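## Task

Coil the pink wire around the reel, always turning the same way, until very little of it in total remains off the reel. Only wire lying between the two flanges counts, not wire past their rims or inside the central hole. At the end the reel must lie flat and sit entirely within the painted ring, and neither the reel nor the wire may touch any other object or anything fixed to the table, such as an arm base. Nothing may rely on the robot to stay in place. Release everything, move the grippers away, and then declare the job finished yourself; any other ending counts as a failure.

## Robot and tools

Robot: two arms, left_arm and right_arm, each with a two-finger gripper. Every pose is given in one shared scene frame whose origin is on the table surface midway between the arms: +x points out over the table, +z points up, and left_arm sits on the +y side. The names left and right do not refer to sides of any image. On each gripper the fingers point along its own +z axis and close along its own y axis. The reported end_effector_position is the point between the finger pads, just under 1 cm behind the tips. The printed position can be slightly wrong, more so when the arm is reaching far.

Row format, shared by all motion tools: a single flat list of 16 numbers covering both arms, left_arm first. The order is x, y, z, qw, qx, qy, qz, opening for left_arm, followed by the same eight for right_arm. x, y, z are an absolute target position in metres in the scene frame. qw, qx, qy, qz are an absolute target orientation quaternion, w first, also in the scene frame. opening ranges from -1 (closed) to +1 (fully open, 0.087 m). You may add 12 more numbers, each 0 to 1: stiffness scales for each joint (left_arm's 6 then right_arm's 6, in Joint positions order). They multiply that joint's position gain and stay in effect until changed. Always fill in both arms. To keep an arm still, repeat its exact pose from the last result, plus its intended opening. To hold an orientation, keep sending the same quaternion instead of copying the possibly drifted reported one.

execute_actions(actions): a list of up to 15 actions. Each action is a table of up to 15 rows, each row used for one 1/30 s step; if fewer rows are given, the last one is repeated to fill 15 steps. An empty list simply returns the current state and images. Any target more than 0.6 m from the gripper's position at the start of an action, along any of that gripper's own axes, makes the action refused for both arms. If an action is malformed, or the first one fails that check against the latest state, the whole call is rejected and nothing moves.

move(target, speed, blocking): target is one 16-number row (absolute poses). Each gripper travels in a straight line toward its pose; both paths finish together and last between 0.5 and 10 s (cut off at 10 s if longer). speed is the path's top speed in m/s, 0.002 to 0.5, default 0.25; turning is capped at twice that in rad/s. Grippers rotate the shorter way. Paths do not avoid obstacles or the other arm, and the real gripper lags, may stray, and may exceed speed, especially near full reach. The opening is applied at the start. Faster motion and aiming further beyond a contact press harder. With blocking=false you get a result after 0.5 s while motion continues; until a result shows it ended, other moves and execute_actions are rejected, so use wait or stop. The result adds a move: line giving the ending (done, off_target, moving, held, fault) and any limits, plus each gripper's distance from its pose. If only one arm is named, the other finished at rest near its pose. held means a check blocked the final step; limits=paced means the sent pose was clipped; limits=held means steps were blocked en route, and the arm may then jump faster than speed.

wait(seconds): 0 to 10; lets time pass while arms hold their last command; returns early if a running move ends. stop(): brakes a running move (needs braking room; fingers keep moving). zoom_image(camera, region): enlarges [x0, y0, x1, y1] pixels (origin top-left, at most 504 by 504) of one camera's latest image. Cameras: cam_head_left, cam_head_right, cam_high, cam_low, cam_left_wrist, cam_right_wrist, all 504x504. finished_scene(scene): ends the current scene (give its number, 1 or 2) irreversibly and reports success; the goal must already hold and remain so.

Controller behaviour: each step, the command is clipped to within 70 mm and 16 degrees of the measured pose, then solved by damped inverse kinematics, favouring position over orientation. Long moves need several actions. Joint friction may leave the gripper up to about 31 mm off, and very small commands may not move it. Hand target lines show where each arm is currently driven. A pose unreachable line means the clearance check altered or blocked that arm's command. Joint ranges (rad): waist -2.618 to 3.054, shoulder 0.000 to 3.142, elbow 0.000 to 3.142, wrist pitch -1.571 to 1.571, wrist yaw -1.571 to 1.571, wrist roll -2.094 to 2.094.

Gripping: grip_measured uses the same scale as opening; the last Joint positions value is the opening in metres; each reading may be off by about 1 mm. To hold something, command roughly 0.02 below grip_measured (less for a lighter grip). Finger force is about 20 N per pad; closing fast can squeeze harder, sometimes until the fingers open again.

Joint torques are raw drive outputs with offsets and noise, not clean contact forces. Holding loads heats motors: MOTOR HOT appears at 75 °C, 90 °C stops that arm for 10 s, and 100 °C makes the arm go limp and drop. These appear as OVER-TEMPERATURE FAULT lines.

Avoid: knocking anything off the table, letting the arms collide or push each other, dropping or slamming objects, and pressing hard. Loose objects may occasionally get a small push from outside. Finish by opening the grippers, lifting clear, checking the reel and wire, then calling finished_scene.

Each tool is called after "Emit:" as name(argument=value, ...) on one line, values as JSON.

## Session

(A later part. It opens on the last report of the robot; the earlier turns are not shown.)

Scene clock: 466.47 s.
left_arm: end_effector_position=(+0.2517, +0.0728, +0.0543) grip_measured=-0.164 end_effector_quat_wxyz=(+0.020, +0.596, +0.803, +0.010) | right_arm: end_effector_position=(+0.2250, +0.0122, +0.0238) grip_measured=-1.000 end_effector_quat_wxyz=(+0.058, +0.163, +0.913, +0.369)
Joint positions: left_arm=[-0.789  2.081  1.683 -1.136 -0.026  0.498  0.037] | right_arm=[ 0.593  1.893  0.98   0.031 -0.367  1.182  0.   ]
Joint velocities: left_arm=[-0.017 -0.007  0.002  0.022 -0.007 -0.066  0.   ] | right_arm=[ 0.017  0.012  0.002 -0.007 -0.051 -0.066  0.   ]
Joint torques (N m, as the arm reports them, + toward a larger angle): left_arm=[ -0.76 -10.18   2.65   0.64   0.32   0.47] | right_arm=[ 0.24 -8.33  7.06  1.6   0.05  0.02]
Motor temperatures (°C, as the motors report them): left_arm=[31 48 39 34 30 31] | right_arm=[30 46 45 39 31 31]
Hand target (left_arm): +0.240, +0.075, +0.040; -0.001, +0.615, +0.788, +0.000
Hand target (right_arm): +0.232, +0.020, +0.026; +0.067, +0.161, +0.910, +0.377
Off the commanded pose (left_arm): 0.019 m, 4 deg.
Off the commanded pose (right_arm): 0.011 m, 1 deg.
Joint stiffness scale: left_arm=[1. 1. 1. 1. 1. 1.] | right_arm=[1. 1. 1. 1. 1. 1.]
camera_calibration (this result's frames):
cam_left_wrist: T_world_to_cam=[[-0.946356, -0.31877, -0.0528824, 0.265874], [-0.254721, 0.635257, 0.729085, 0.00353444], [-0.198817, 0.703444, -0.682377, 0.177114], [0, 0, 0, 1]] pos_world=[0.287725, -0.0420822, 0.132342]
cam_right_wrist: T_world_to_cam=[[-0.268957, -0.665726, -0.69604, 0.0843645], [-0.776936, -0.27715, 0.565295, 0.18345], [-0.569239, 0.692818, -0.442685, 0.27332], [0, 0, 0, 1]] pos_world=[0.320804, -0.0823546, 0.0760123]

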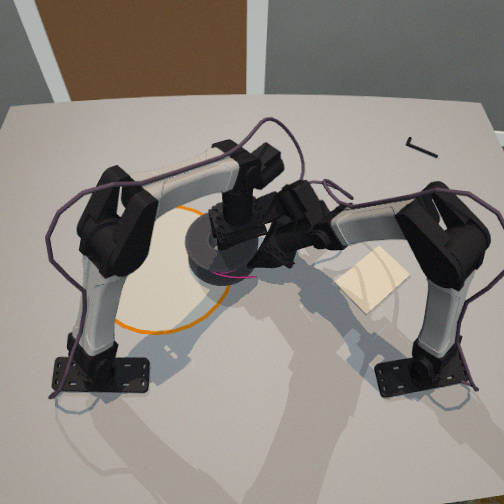

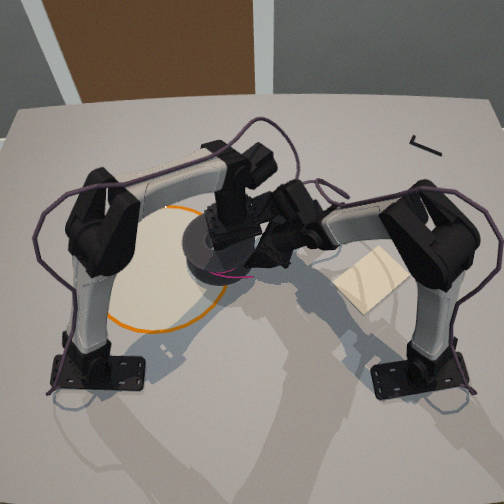

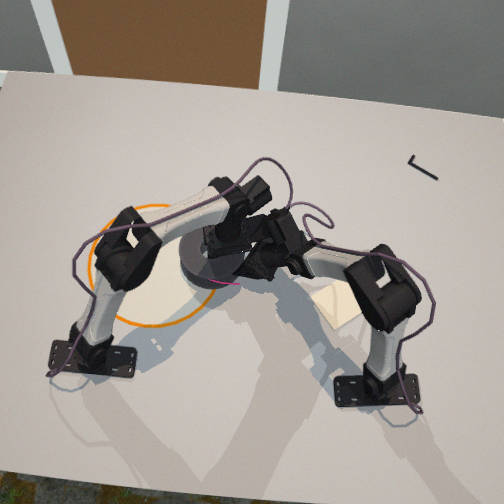

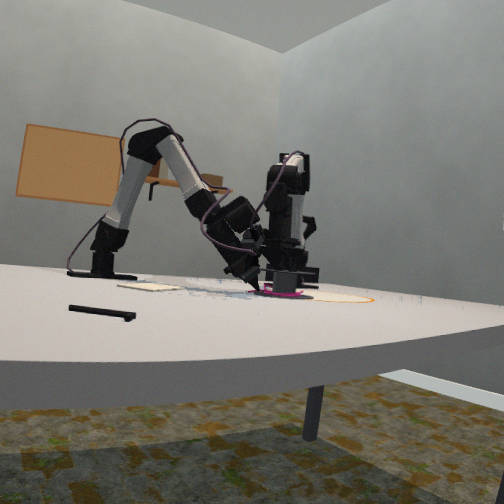

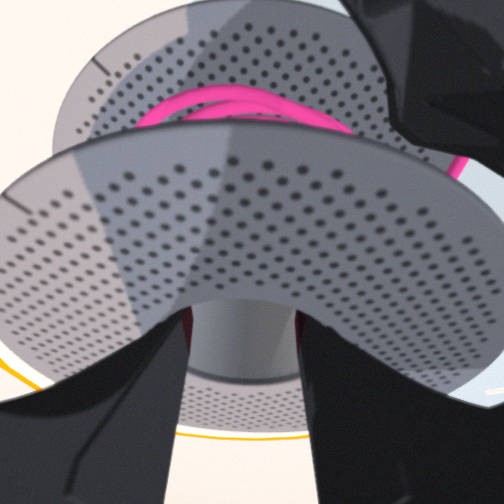

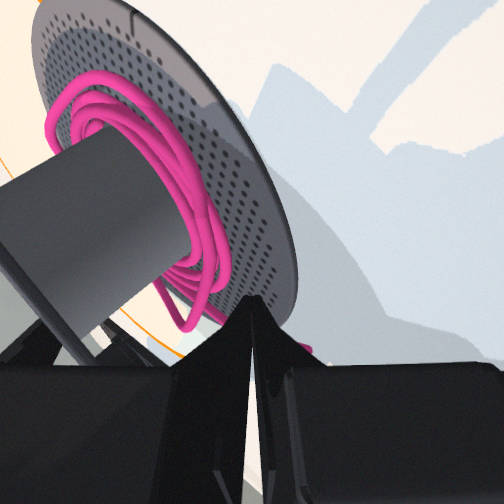

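Emit:
execute_actions(actions=[[[0.24,0.075,0.04,0,-0.616,-0.788,0,0,0.232,0.02,0.035,0.067,0.161,0.91,0.377,-1]],[[0.24,0.075,0.04,0,-0.391,-0.921,0,0,0.232,0.02,0.035,0.067,0.161,0.91,0.377,-1]],[[0.24,0.075,0.04,0,-0.139,-0.99,0,0,0.232,0.02,0.035,0.067,0.161,0.91,0.377,-1]],[[0.24,0.075,0.04,0,-0.139,-0.99,0,0,0.232,0.02,0.012,0.067,0.161,0.91,0.377,-1]],[[0.24,0.075,0.04,0,-0.139,-0.99,0,0,0.232,0.02,0.012,0.067,0.161,0.91,0.377,-1]]])

Emit:
execute_actions(actions=[[[0.24,0.075,0.04,0,-0.267,-0.964,0,0,0.232,0.02,0.012,0.067,0.161,0.91,0.377,-1]],[[0.24,0.075,0.04,0,-0.391,-0.921,0,0,0.232,0.02,0.012,0.067,0.161,0.91,0.377,-1]],[[0.24,0.075,0.04,0,-0.51,-0.86,0,0,0.232,0.02,0.012,0.067,0.161,0.91,0.377,-1]],[[0.24,0.075,0.04,0,-0.616,-0.788,0,0,0.232,0.02,0.012,0.067,0.161,0.91,0.377,-1]],[[0.24,0.075,0.04,0,-0.616,-0.788,0,0,0.232,0.02,0.012,0.067,0.161,0.91,0.377,-1]]])

Scene clock: 477.67 s.
left_arm: end_effector_position=(+0.2429, +0.0770, +0.0542) grip_measured=-0.163 end_effector_quat_wxyz=(+0.011, +0.149, +0.989, +0.008) | right_arm: end_effector_position=(+0.2358, +0.0212, +0.0235) grip_measured=-1.000 end_effector_quat_wxyz=(+0.072, +0.157, +0.906, +0.386)
Joint positions: left_arm=[-0.699  2.081  1.683 -1.163 -0.025 -0.391  0.037] | right_arm=[ 0.593  1.927  0.996  0.097 -0.366  1.182  0.   ]
Joint velocities: left_arm=[-0.012 -0.022  0.002 -0.081 -0.081  0.051 -0.   ] | right_arm=[-0.017 -0.002 -0.002 -0.037  0.007  0.007  0.   ]
Joint torques (N m, as the arm reports them, + toward a larger angle): left_arm=[ 0.37 -9.39  3.61  0.81  0.24 -0.05] | right_arm=[ 0.21 -8.48  4.96  1.57  0.09  0.  ]
Motor temperatures (°C, as the motors report them): left_arm=[31 50 38 34 30 31] | right_arm=[30 46 45 40 31 31]
Hand target (left_arm): +0.240, +0.075, +0.040; -0.001, +0.139, +0.990, +0.001
Hand target (right_arm): +0.232, +0.020, +0.012; +0.067, +0.161, +0.910, +0.377
Off the commanded pose (left_arm): 0.015 m, 2 deg.
Off the commanded pose (right_arm): 0.012 m, 1 deg.
Joint stiffness scale: left_arm=[1. 1. 1. 1. 1. 1.] | right_arm=[1. 1. 1. 1. 1. 1.]
pose unreachable (right arm): on one or more control steps of this call, first in action 0 (counted from 0), this arm could not follow its commanded pose, so it was not sent that pose on those steps. It may still have moved: this result reports where it is.
cause: the commanded pose would bring a part of the arm too close to another arm (this arm's wrist (the part past joint 4) and the other arm's wrist (the part past joint 4)).
camera_calibration (this result's frames):
cam_left_wrist: T_world_to_cam=[[-0.263622, -0.964106, -0.031671, 0.141619], [-0.663371, 0.157359, 0.731558, 0.13462], [-0.700316, 0.213865, -0.681043, 0.3318], [0, 0, 0, 1]] pos_world=[0.359002, 0.0443922, 0.131973]
cam_right_wrist: T_world_to_cam=[[-0.243554, -0.644122, -0.725113, 0.0872558], [-0.796891, -0.293261, 0.528169, 0.200401], [-0.552853, 0.706473, -0.44187, 0.268956], [0, 0, 0, 1]] pos_world=[0.329643, -0.0750367, 0.0762682]

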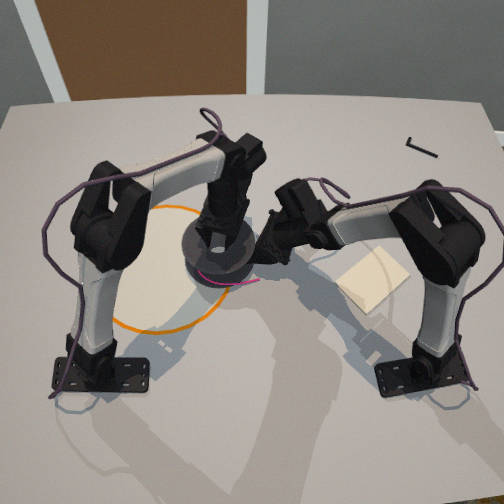

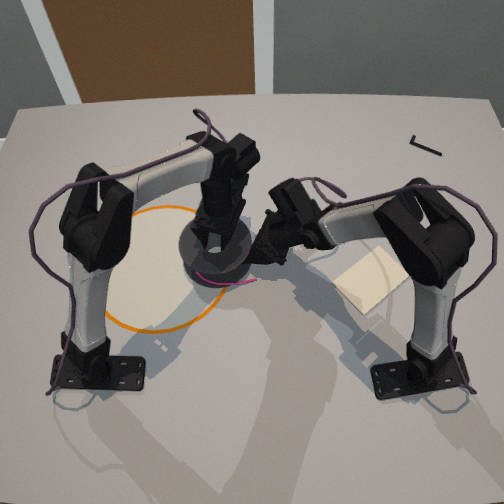

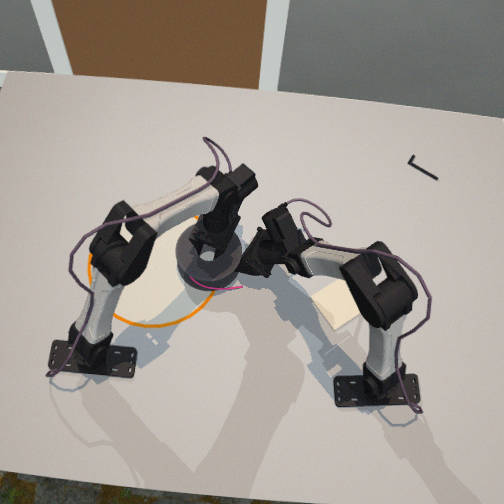

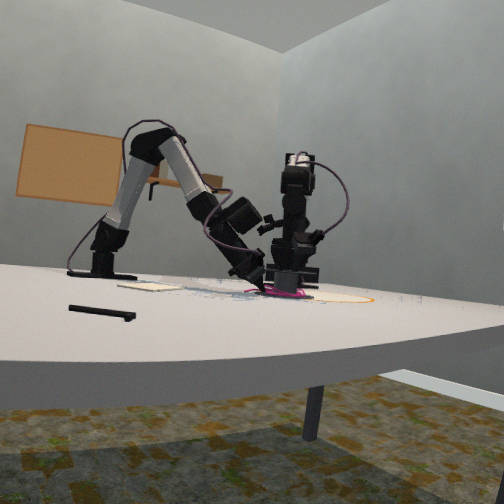

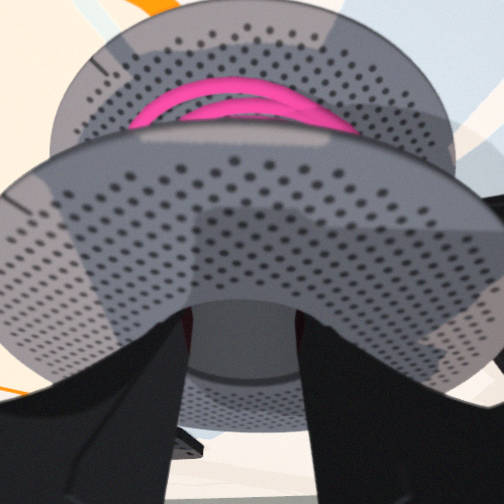

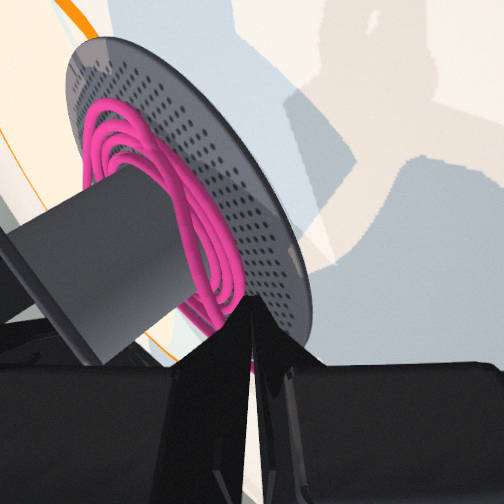

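Scene clock: 480.17 s.
left_arm: end_effector_position=(+0.2520, +0.0750, +0.0540) grip_measured=-0.162 end_effector_quat_wxyz=(+0.019, +0.584, +0.811, +0.011) | right_arm: end_effector_position=(+0.2328, +0.0199, +0.0212) grip_measured=-1.000 end_effector_quat_wxyz=(+0.067, +0.158, +0.909, +0.380)
Joint positions: left_arm=[-0.783  2.081  1.682 -1.137 -0.027  0.476  0.037] | right_arm=[ 0.596  1.927  0.996  0.081 -0.366  1.182  0.   ]
Joint velocities: left_arm=[ 0.012 -0.002  0.002 -0.037 -0.007 -0.037 -0.   ] | right_arm=[-0.022 -0.002 -0.002  0.051 -0.095 -0.007  0.   ]
Joint torques (N m, as the arm reports them, + toward a larger angle): left_arm=[ -1.28 -10.14   2.79   0.64   0.32   0.69] | right_arm=[ 0.02 -8.39  5.04  1.72  0.07 -0.02]
Motor temperatures (°C, as the motors report them): left_arm=[31 50 38 34 30 31] | right_arm=[30 46 45 40 31 31]
Hand target (left_arm): +0.240, +0.075, +0.040; -0.001, +0.615, +0.789, +0.000
Hand target (right_arm): +0.232, +0.020, +0.012; +0.067, +0.161, +0.910, +0.377
Off the commanded pose (left_arm): 0.018 m, 5 deg.
Off the commanded pose (right_arm): 0.009 m, 1 deg.
Joint stiffness scale: left_arm=[1. 1. 1. 1. 1. 1.] | right_arm=[1. 1. 1. 1. 1. 1.]
camera_calibration (this result's frames):
cam_left_wrist: T_world_to_cam=[[-0.93691, -0.345641, -0.0522715, 0.266456], [-0.27187, 0.62647, 0.730494, 0.00735315], [-0.219742, 0.698618, -0.680916, 0.180972], [0, 0, 0, 1]] pos_world=[0.291412, -0.0389386, 0.131783]
cam_right_wrist: T_world_to_cam=[[-0.251156, -0.65237, -0.715076, 0.085775], [-0.789674, -0.289126, 0.541129, 0.196803], [-0.559763, 0.700586, -0.442544, 0.268923], [0, 0, 0, 1]] pos_world=[0.327486, -0.0755456, 0.0738501]

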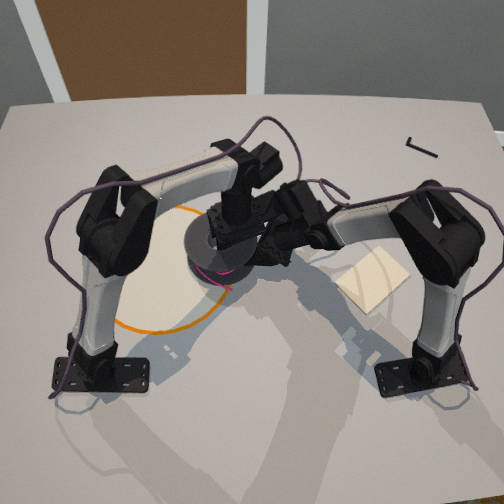

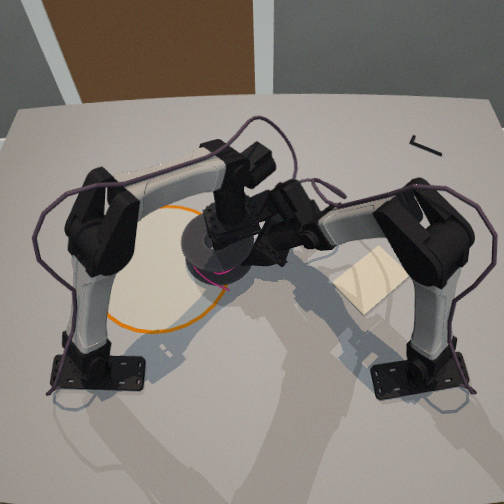

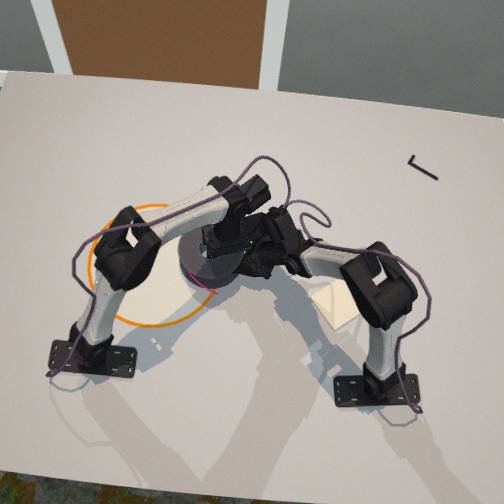

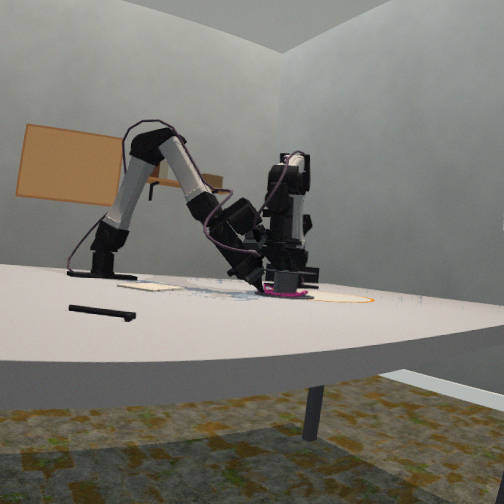

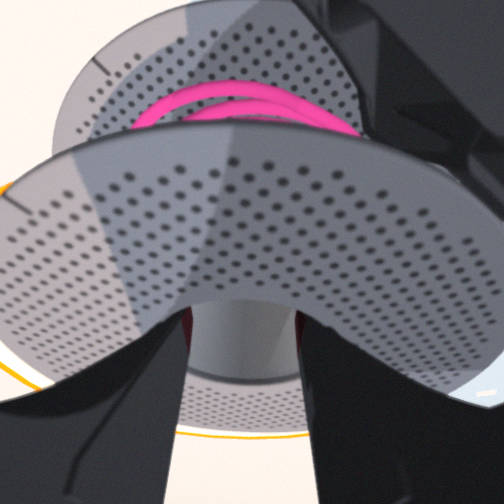

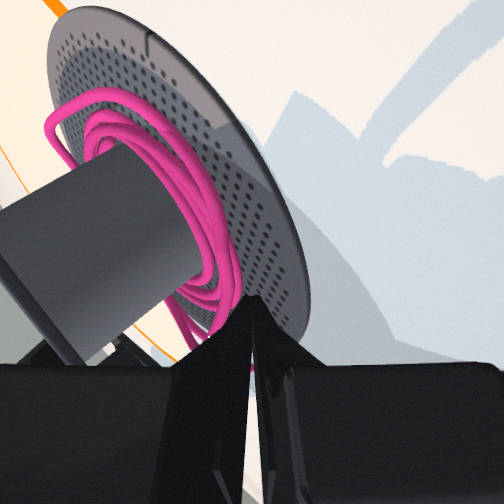

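Emit:
execute_actions(actions=[[[0.24,0.075,0.04,0,-0.616,-0.788,0,-1,0.232,0.02,0.012,0.067,0.161,0.91,0.377,-1]],[[0.24,0.075,0.04,0,-0.139,-0.99,0,-1,0.232,0.02,0.012,0.067,0.161,0.91,0.377,-1]],[[0.24,0.075,0.04,0,0.375,-0.927,0,-1,0.232,0.02,0.012,0.067,0.161,0.91,0.377,-1]],[[0.24,0.075,0.04,0,0.602,-0.799,0,-1,0.232,0.02,0.012,0.067,0.161,0.91,0.377,-1]],[[0.24,0.075,0.04,0,0.602,-0.799,0,-0.5,0.232,0.02,0.012,0.067,0.161,0.91,0.377,-1]],[[0.24,0.075,0.04,0,0.602,-0.799,0,0,0.232,0.02,0.012,0.067,0.161,0.91,0.377,-1]],[[0.24,0.075,0.04,0,0.375,-0.927,0,0,0.232,0.02,0.012,0.067,0.161,0.91,0.377,-1]],[[0.24,0.075,0.04,0,0.122,-0.993,0,0,0.232,0.02,0.012,0.067,0.161,0.91,0.377,-1]],[[0.24,0.075,0.04,0,-0.139,-0.99,0,0,0.232,0.02,0.012,0.067,0.161,0.91,0.377,-1]],[[0.24,0.075,0.04,0,-0.391,-0.921,0,0,0.232,0.02,0.012,0.067,0.161,0.91,0.377,-1]],[[0.24,0.075,0.04,0,-0.616,-0.788,0,0,0.232,0.02,0.012,0.067,0.161,0.91,0.377,-1]],[[0.24,0.075,0.04,0,-0.616,-0.788,0,-1,0.232,0.02,0.012,0.067,0.161,0.91,0.377,-1]],[[0.24,0.075,0.04,0,-0.139,-0.99,0,-1,0.232,0.02,0.012,0.067,0.161,0.91,0.377,-1]],[[0.24,0.075,0.04,0,0.375,-0.927,0,-1,0.232,0.02,0.012,0.067,0.161,0.91,0.377,-1]],[[0.24,0.075,0.04,0,0.602,-0.799,0,-1,0.232,0.02,0.012,0.067,0.161,0.91,0.377,-1]],[[0.24,0.075,0.04,0,0.602,-0.799,0,-0.5,0.232,0.02,0.012,0.067,0.161,0.91,0.377,-1]],[[0.24,0.075,0.04,0,0.602,-0.799,0,0,0.232,0.02,0.012,0.067,0.161,0.91,0.377,-1]],[[0.24,0.075,0.04,0,0.375,-0.927,0,0,0.232,0.02,0.012,0.067,0.161,0.91,0.377,-1]],[[0.24,0.075,0.04,0,0.122,-0.993,0,0,0.232,0.02,0.012,0.067,0.161,0.91,0.377,-1]],[[0.24,0.075,0.04,0,-0.139,-0.99,0,0,0.232,0.02,0.012,0.067,0.161,0.91,0.377,-1]],[[0.24,0.075,0.04,0,-0.391,-0.921,0,0,0.232,0.02,0.012,0.067,0.161,0.91,0.377,-1]],[[0.24,0.075,0.04,0,-0.616,-0.788,0,0,0.232,0.02,0.012,0.067,0.161,0.91,0.377,-1]],[[0.24,0.075,0.04,0,-0.616,-0.788,0,0,0.232,0.02,0.012,0.067,0.161,0.91,0.377,-1]]])

Scene clock: 505.10 s.
left_arm: end_effector_position=(+0.2461, +0.0771, +0.0530) grip_measured=-0.185 end_effector_quat_wxyz=(+0.015, +0.580, +0.814, +0.001) | right_arm: end_effector_position=(+0.2314, +0.0199, +0.0210) grip_measured=-1.000 end_effector_quat_wxyz=(+0.062, +0.161, +0.909, +0.381)
Joint positions: left_arm=[-0.78   2.065  1.656 -1.132 -0.006  0.469  0.036] | right_arm=[ 0.596  1.927  0.994  0.079 -0.371  1.189  0.   ]
Joint velocities: left_arm=[-0.022 -0.007 -0.007 -0.022 -0.037  0.081 -0.   ] | right_arm=[-0.002 -0.002  0.002 -0.066 -0.007  0.022  0.   ]
Joint torques (N m, as the arm reports them, + toward a larger angle): left_arm=[-1.6  -8.89  4.34  0.6   0.12  0.78] | right_arm=[-0.12 -8.42  4.94  1.71  0.12 -0.07]
Motor temperatures (°C, as the motors report them): left_arm=[31 51 37 34 30 31] | right_arm=[30 46 44 41 31 31]
Hand target (left_arm): +0.240, +0.075, +0.040; -0.001, +0.615, +0.788, +0.000
Hand target (right_arm): +0.232, +0.020, +0.012; +0.067, +0.161, +0.910, +0.377
Off the commanded pose (left_arm): 0.015 m, 5 deg.
Off the commanded pose (right_arm): 0.009 m, 1 deg.
Joint stiffness scale: left_arm=[1. 1. 1. 1. 1. 1.] | right_arm=[1. 1. 1. 1. 1. 1.]
camera_calibration (this result's frames):
cam_left_wrist: T_world_to_cam=[[-0.93417, -0.355472, -0.0310691, 0.260557], [-0.264652, 0.631823, 0.728532, 0.00305722], [-0.239343, 0.688796, -0.684307, 0.18332], [0, 0, 0, 1]] pos_world=[0.28809, -0.0355808, 0.131315]
cam_right_wrist: T_world_to_cam=[[-0.258819, -0.650069, -0.714439, 0.0870349], [-0.784864, -0.289595, 0.547835, 0.194585], [-0.563029, 0.702527, -0.435263, 0.268622], [0, 0, 0, 1]] pos_world=[0.326491, -0.0757844, 0.0725016]

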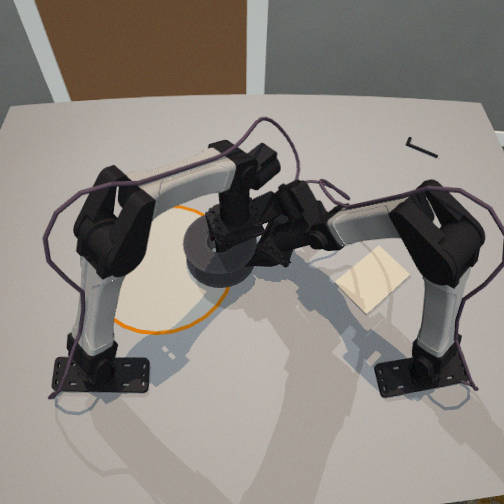

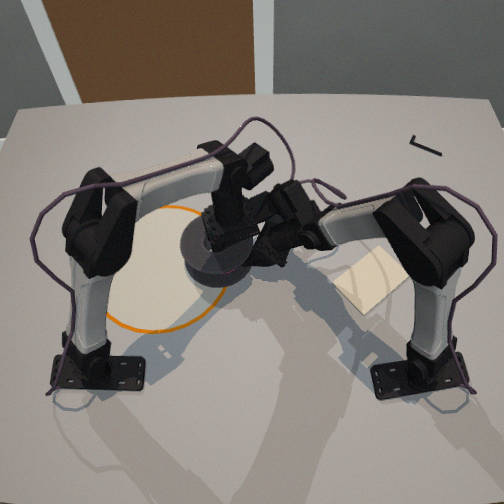

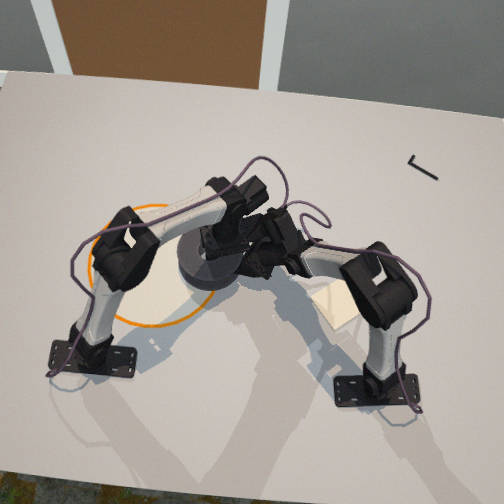

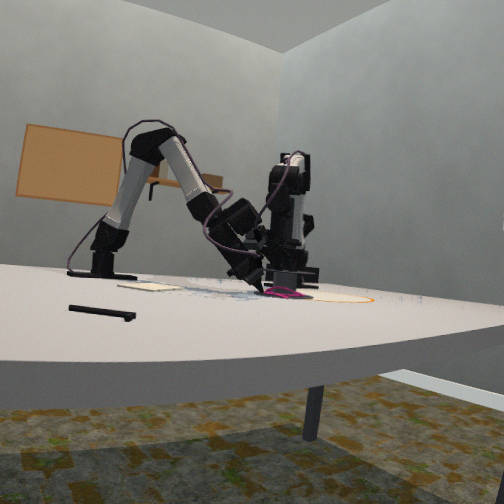

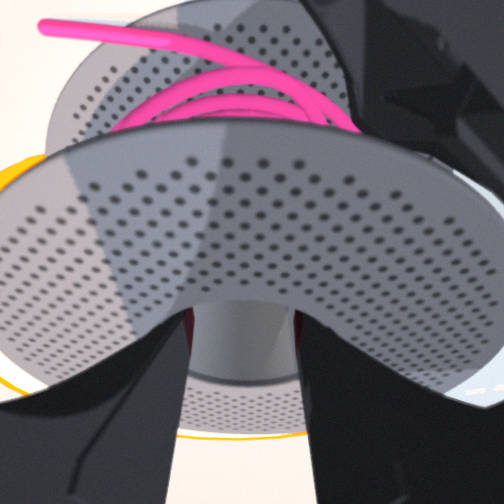

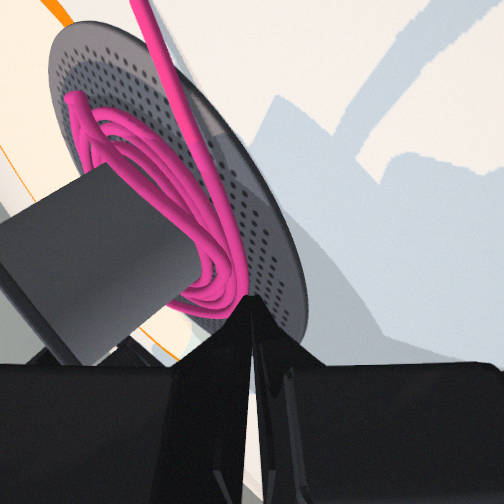

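The finger works as a wiper. One more stroke.

Emit:
execute_actions(actions=[[[0.24,0.075,0.04,0,-0.616,-0.788,0,-1,0.232,0.02,0.012,0.067,0.161,0.91,0.377,-1]],[[0.24,0.075,0.04,0,-0.139,-0.99,0,-1,0.232,0.02,0.012,0.067,0.161,0.91,0.377,-1]],[[0.24,0.075,0.04,0,0.375,-0.927,0,-1,0.232,0.02,0.012,0.067,0.161,0.91,0.377,-1]],[[0.24,0.075,0.04,0,0.602,-0.799,0,-1,0.232,0.02,0.012,0.067,0.161,0.91,0.377,-1]],[[0.24,0.075,0.04,0,0.602,-0.799,0,-0.5,0.232,0.02,0.012,0.067,0.161,0.91,0.377,-1]],[[0.24,0.075,0.04,0,0.602,-0.799,0,0,0.232,0.02,0.012,0.067,0.161,0.91,0.377,-1]],[[0.24,0.075,0.04,0,0.375,-0.927,0,0,0.232,0.02,0.012,0.067,0.161,0.91,0.377,-1]],[[0.24,0.075,0.04,0,0.122,-0.993,0,0,0.232,0.02,0.012,0.067,0.161,0.91,0.377,-1]],[[0.24,0.075,0.04,0,-0.139,-0.99,0,0,0.232,0.02,0.012,0.067,0.161,0.91,0.377,-1]],[[0.24,0.075,0.04,0,-0.391,-0.921,0,0,0.232,0.02,0.012,0.067,0.161,0.91,0.377,-1]],[[0.24,0.075,0.04,0,-0.616,-0.788,0,0,0.232,0.02,0.012,0.067,0.161,0.91,0.377,-1]],[[0.24,0.075,0.04,0,-0.616,-0.788,0,0,0.225,-0.03,0.03,0.067,0.161,0.91,0.377,-1]],[[0.24,0.075,0.04,0,-0.616,-0.788,0,0,0.22,-0.09,0.07,0.067,0.161,0.91,0.377,-1]],[[0.24,0.075,0.04,0,-0.616,-0.788,0,0,0.22,-0.13,0.09,0.067,0.161,0.91,0.377,-1]]])

Emit:
move(target=[0.222,0.21,0.04,0,-0.616,-0.788,0,0,0.22,-0.13,0.09,0.067,0.161,0.91,0.377,-1], speed=0.06)

Emit:
execute_actions(actions=[[[0.222,0.21,0.04,0,-0.616,-0.788,0,-1,0.22,-0.13,0.09,0.067,0.161,0.91,0.377,-1]],[[0.222,0.21,0.09,0,-0.616,-0.788,0,-1,0.22,-0.13,0.09,0.067,0.161,0.91,0.377,-1]],[[0.222,0.21,0.15,0,-0.616,-0.788,0,-1,0.22,-0.13,0.09,0.067,0.161,0.91,0.377,-1]],[[0.25,0.3,0.18,0,-0.616,-0.788,0,-1,0.22,-0.13,0.09,0.067,0.161,0.91,0.377,-1]],[[0.27,0.4,0.18,0,-0.616,-0.788,0,-1,0.22,-0.13,0.09,0.067,0.161,0.91,0.377,-1]],[[0.27,0.4,0.18,0,-0.616,-0.788,0,-1,0.22,-0.13,0.09,0.067,0.161,0.91,0.377,-1]]])

Scene clock: 529.97 s.
left_arm: end_effector_position=(+0.2450, +0.0749, +0.0533) grip_measured=-0.185 end_effector_quat_wxyz=(+0.013, +0.607, +0.794, -0.001) | right_arm: end_effector_position=(+0.2181, -0.1301, +0.0814) grip_measured=-1.000 end_effector_quat_wxyz=(+0.065, +0.169, +0.911, +0.371)
Joint positions: left_arm=[-0.789  2.065  1.656 -1.135 -0.002  0.526  0.036] | right_arm=[ 0.201  1.504  0.828 -0.356 -0.584  0.837  0.   ]
Joint velocities: left_arm=[-0.002  0.007 -0.022  0.007  0.037 -0.037 -0.   ] | right_arm=[-0.022 -0.002  0.002 -0.037 -0.051 -0.081  0.   ]
Joint torques (N m, as the arm reports them, + toward a larger angle): left_arm=[-0.79 -8.92  4.21  0.64  0.08  0.21] | right_arm=[-0.66 -7.07  7.65  1.2  -0.25 -0.16]
Motor temperatures (°C, as the motors report them): left_arm=[31 52 37 34 30 32] | right_arm=[30 46 43 42 31 31]
Hand target (left_arm): +0.240, +0.075, +0.040; -0.000, +0.616, +0.788, +0.000
Hand target (right_arm): +0.220, -0.130, +0.090; +0.069, +0.161, +0.910, +0.376
Off the commanded pose (left_arm): 0.014 m, 2 deg.
Off the commanded pose (right_arm): 0.009 m, 1 deg.
Joint stiffness scale: left_arm=[1. 1. 1. 1. 1. 1.] | right_arm=[1. 1. 1. 1. 1. 1.]
camera_calibration (this result's frames):
cam_left_wrist: T_world_to_cam=[[-0.956058, -0.291905, -0.0272894, 0.259165], [-0.218771, 0.648353, 0.729231, -0.00863234], [-0.195173, 0.703157, -0.683723, 0.172859], [0, 0, 0, 1]] pos_world=[0.279626, -0.0402986, 0.131555]
cam_right_wrist: T_world_to_cam=[[-0.274507, -0.658632, -0.700607, 0.0303489], [-0.78673, -0.265104, 0.557472, 0.11038], [-0.552903, 0.704219, -0.445393, 0.391665], [0, 0, 0, 1]] pos_world=[0.311723, -0.226567, 0.134174]

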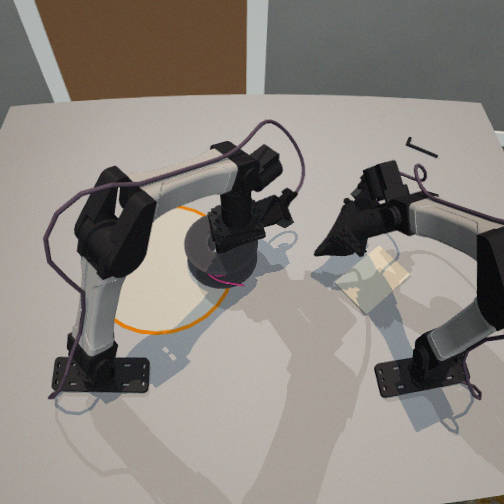

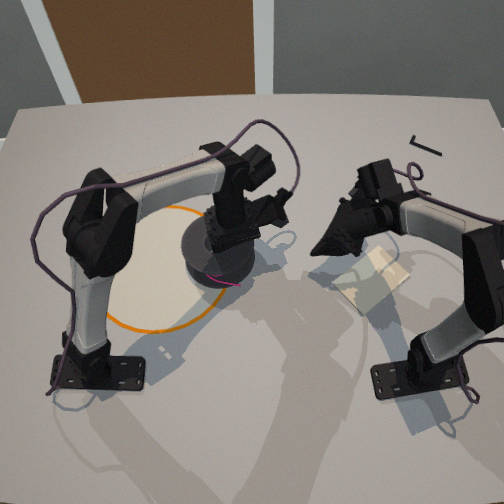

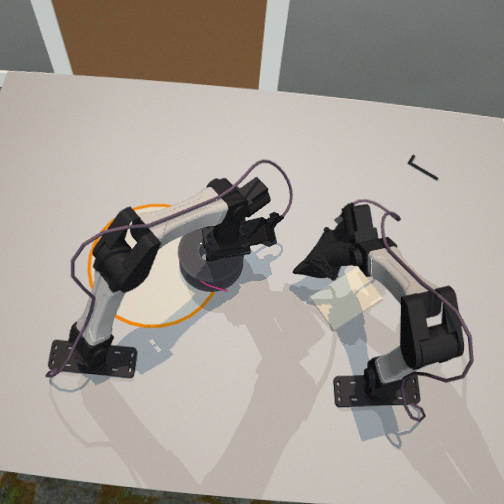

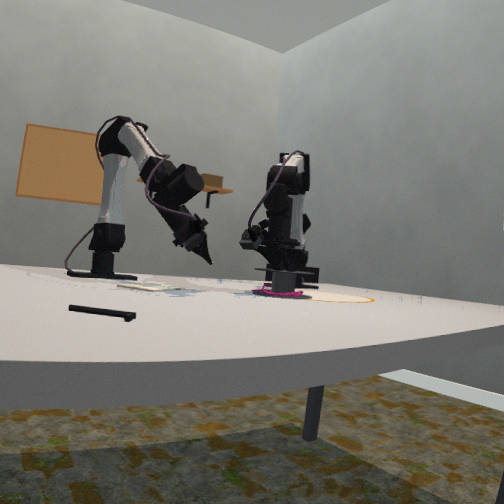

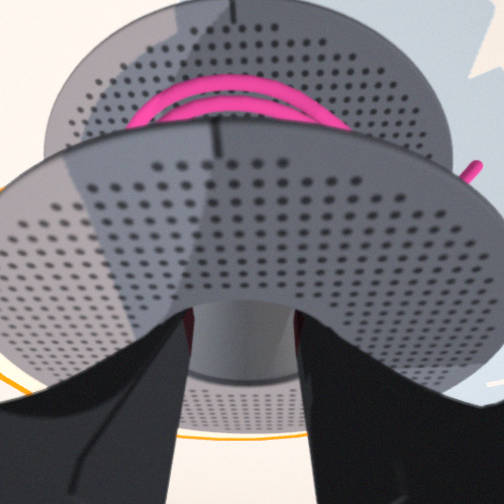

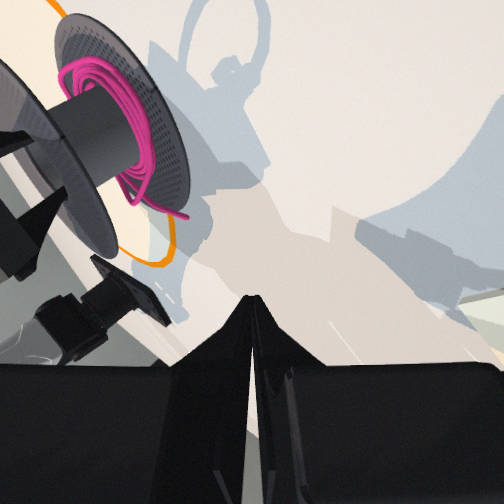

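Scene clock: 532.57 s.
left_arm: end_effector_position=(+0.2271, +0.2018, +0.0528) grip_measured=-0.185 end_effector_quat_wxyz=(+0.012, +0.615, +0.789, +0.000) | right_arm: end_effector_position=(+0.2146, -0.1306, +0.0807) grip_measured=-1.000 end_effector_quat_wxyz=(+0.058, +0.167, +0.912, +0.370)
Joint positions: left_arm=[-0.535  1.723  1.196 -1.019  0.003  0.8    0.036] | right_arm=[ 0.201  1.504  0.828 -0.371 -0.59   0.828  0.   ]
Joint velocities: left_arm=[-0.012  0.012 -0.002 -0.037 -0.095  0.11  -0.001] | right_arm=[-0.002  0.007 -0.012 -0.066 -0.037  0.066  0.   ]
Joint torques (N m, as the arm reports them, + toward a larger angle): left_arm=[ 0.98 -7.07  2.61  0.71  0.07  0.25] | right_arm=[-0.5  -6.96  7.7   1.13 -0.2  -0.14]
Motor temperatures (°C, as the motors report them): left_arm=[31 52 37 34 30 32] | right_arm=[30 46 43 42 31 31]
Hand target (left_arm): +0.221, +0.210, +0.041; +0.000, +0.616, +0.788, +0.000
Hand target (right_arm): +0.220, -0.130, +0.090; +0.067, +0.161, +0.910, +0.377
Off the commanded pose (left_arm): 0.016 m, 1 deg.
Off the commanded pose (right_arm): 0.011 m, 1 deg.
Joint stiffness scale: left_arm=[1. 1. 1. 1. 1. 1.] | right_arm=[1. 1. 1. 1. 1. 1.]
move: off_target (left_arm, right_arm)
camera_calibration (this result's frames):
cam_left_wrist: T_world_to_cam=[[-0.961349, -0.273869, -0.0283458, 0.276671], [-0.206666, 0.649736, 0.731528, -0.0975698], [-0.181925, 0.709112, -0.681222, 0.0754931], [0, 0, 0, 1]] pos_world=[0.259547, 0.085633, 0.130645]
cam_right_wrist: T_world_to_cam=[[-0.275152, -0.662313, -0.696874, 0.0279121], [-0.778332, -0.272036, 0.565858, 0.104566], [-0.56435, 0.698096, -0.440648, 0.390974], [0, 0, 0, 1]] pos_world=[0.309713, -0.226005, 0.132564]

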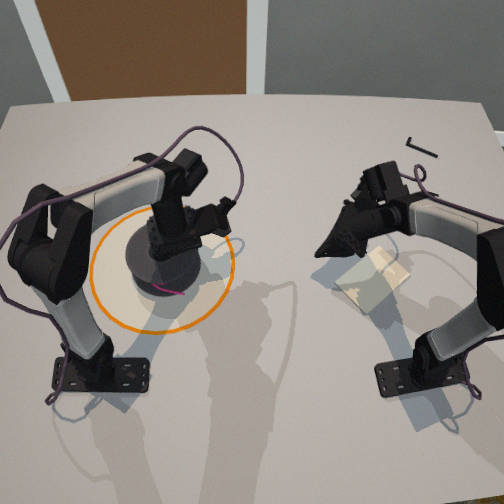

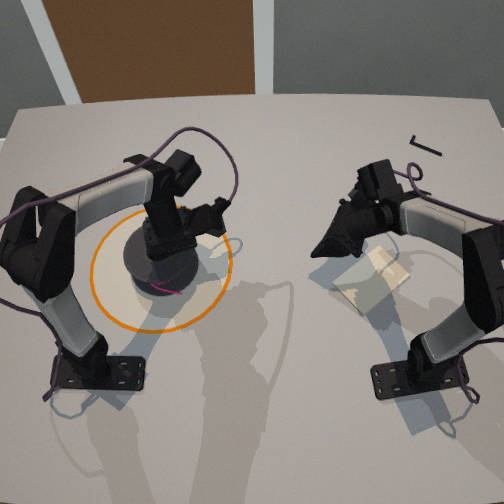

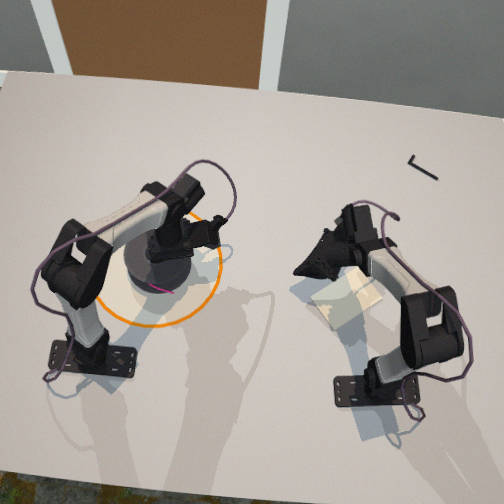

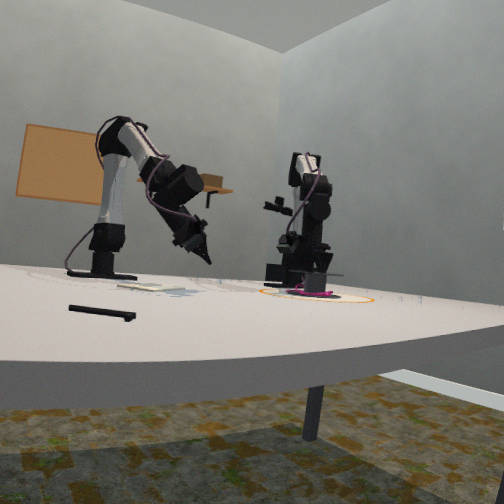

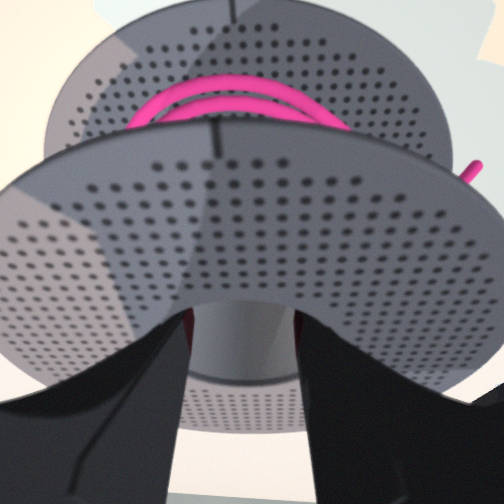

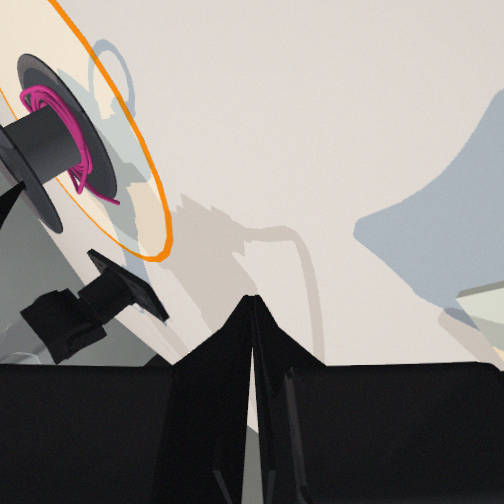

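Scene clock: 535.57 s.
left_arm: end_effector_position=(+0.2643, +0.4039, +0.1783) grip_measured=-1.000 end_effector_quat_wxyz=(-0.004, +0.610, +0.793, +0.003) | right_arm: end_effector_position=(+0.2144, -0.1305, +0.0807) grip_measured=-1.000 end_effector_quat_wxyz=(+0.058, +0.166, +0.912, +0.370)
Joint positions: left_arm=[ 0.14   1.729  1.701 -1.544 -0.01   1.461  0.   ] | right_arm=[ 0.201  1.504  0.828 -0.372 -0.591  0.827  0.   ]
Joint velocities: left_arm=[-0.012 -0.017 -0.022  0.022 -0.007  0.037  0.   ] | right_arm=[-0.002  0.002 -0.002  0.037 -0.022  0.022  0.   ]
Joint torques (N m, as the arm reports them, + toward a larger angle): left_arm=[-0.79 -6.    7.55  0.23  0.16  0.17] | right_arm=[-0.67 -6.96  7.77  1.08 -0.21 -0.16]
Motor temperatures (°C, as the motors report them): left_arm=[31 51 38 33 30 32] | right_arm=[30 46 44 42 31 31]
Hand target (left_arm): +0.270, +0.400, +0.180; +0.000, +0.616, +0.788, +0.000
Hand target (right_arm): +0.220, -0.130, +0.090; +0.067, +0.161, +0.910, +0.377
Off the commanded pose (left_arm): 0.007 m, 1 deg.
Off the commanded pose (right_arm): 0.011 m, 1 deg.
Joint stiffness scale: left_arm=[1. 1. 1. 1. 1. 1.] | right_arm=[1. 1. 1. 1. 1. 1.]
camera_calibration (this result's frames):
cam_left_wrist: T_world_to_cam=[[-0.958158, -0.285919, -0.0135377, 0.37278], [-0.198443, 0.629441, 0.751282, -0.31051], [-0.206284, 0.722533, -0.659843, 0.0215691], [0, 0, 0, 1]] pos_world=[0.300013, 0.286448, 0.252559]
cam_right_wrist: T_world_to_cam=[[-0.275189, -0.662273, -0.696897, 0.0278927], [-0.777771, -0.272724, 0.566298, 0.104152], [-0.565105, 0.697865, -0.440046, 0.390922], [0, 0, 0, 1]] pos_world=[0.309594, -0.225934, 0.132481]

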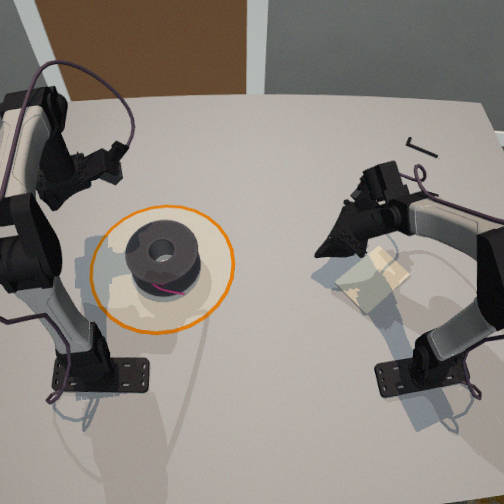

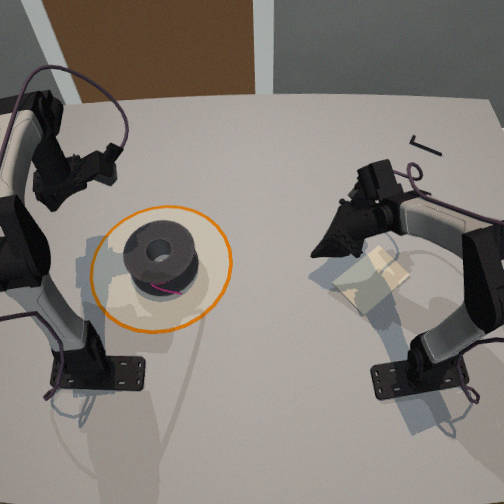

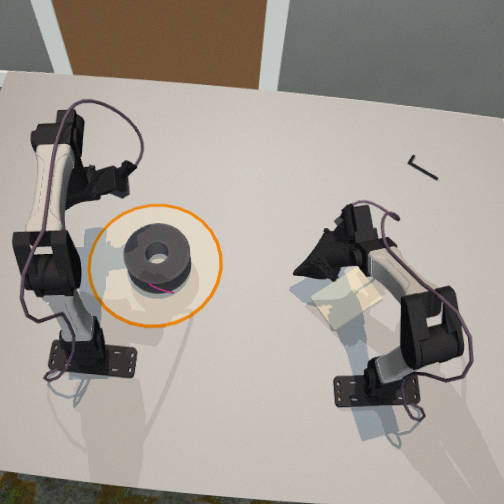

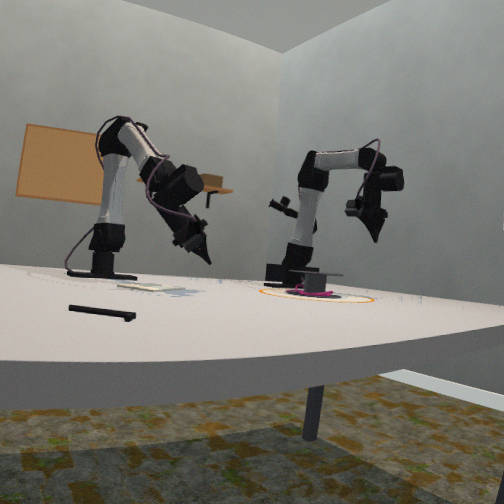

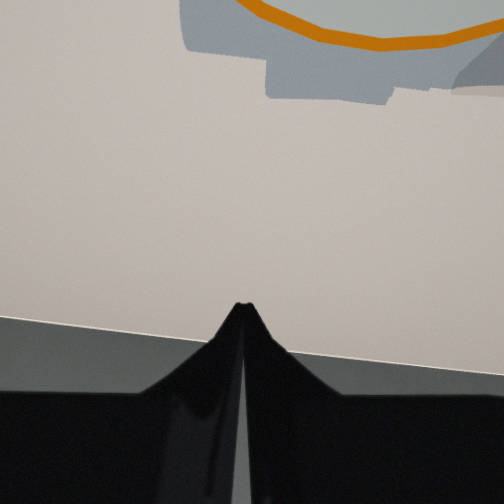

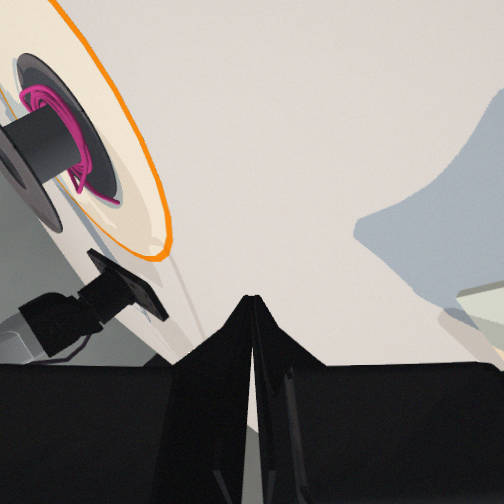

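Emit:
finished_scene(scene=1)

The scene is finished: the task was done.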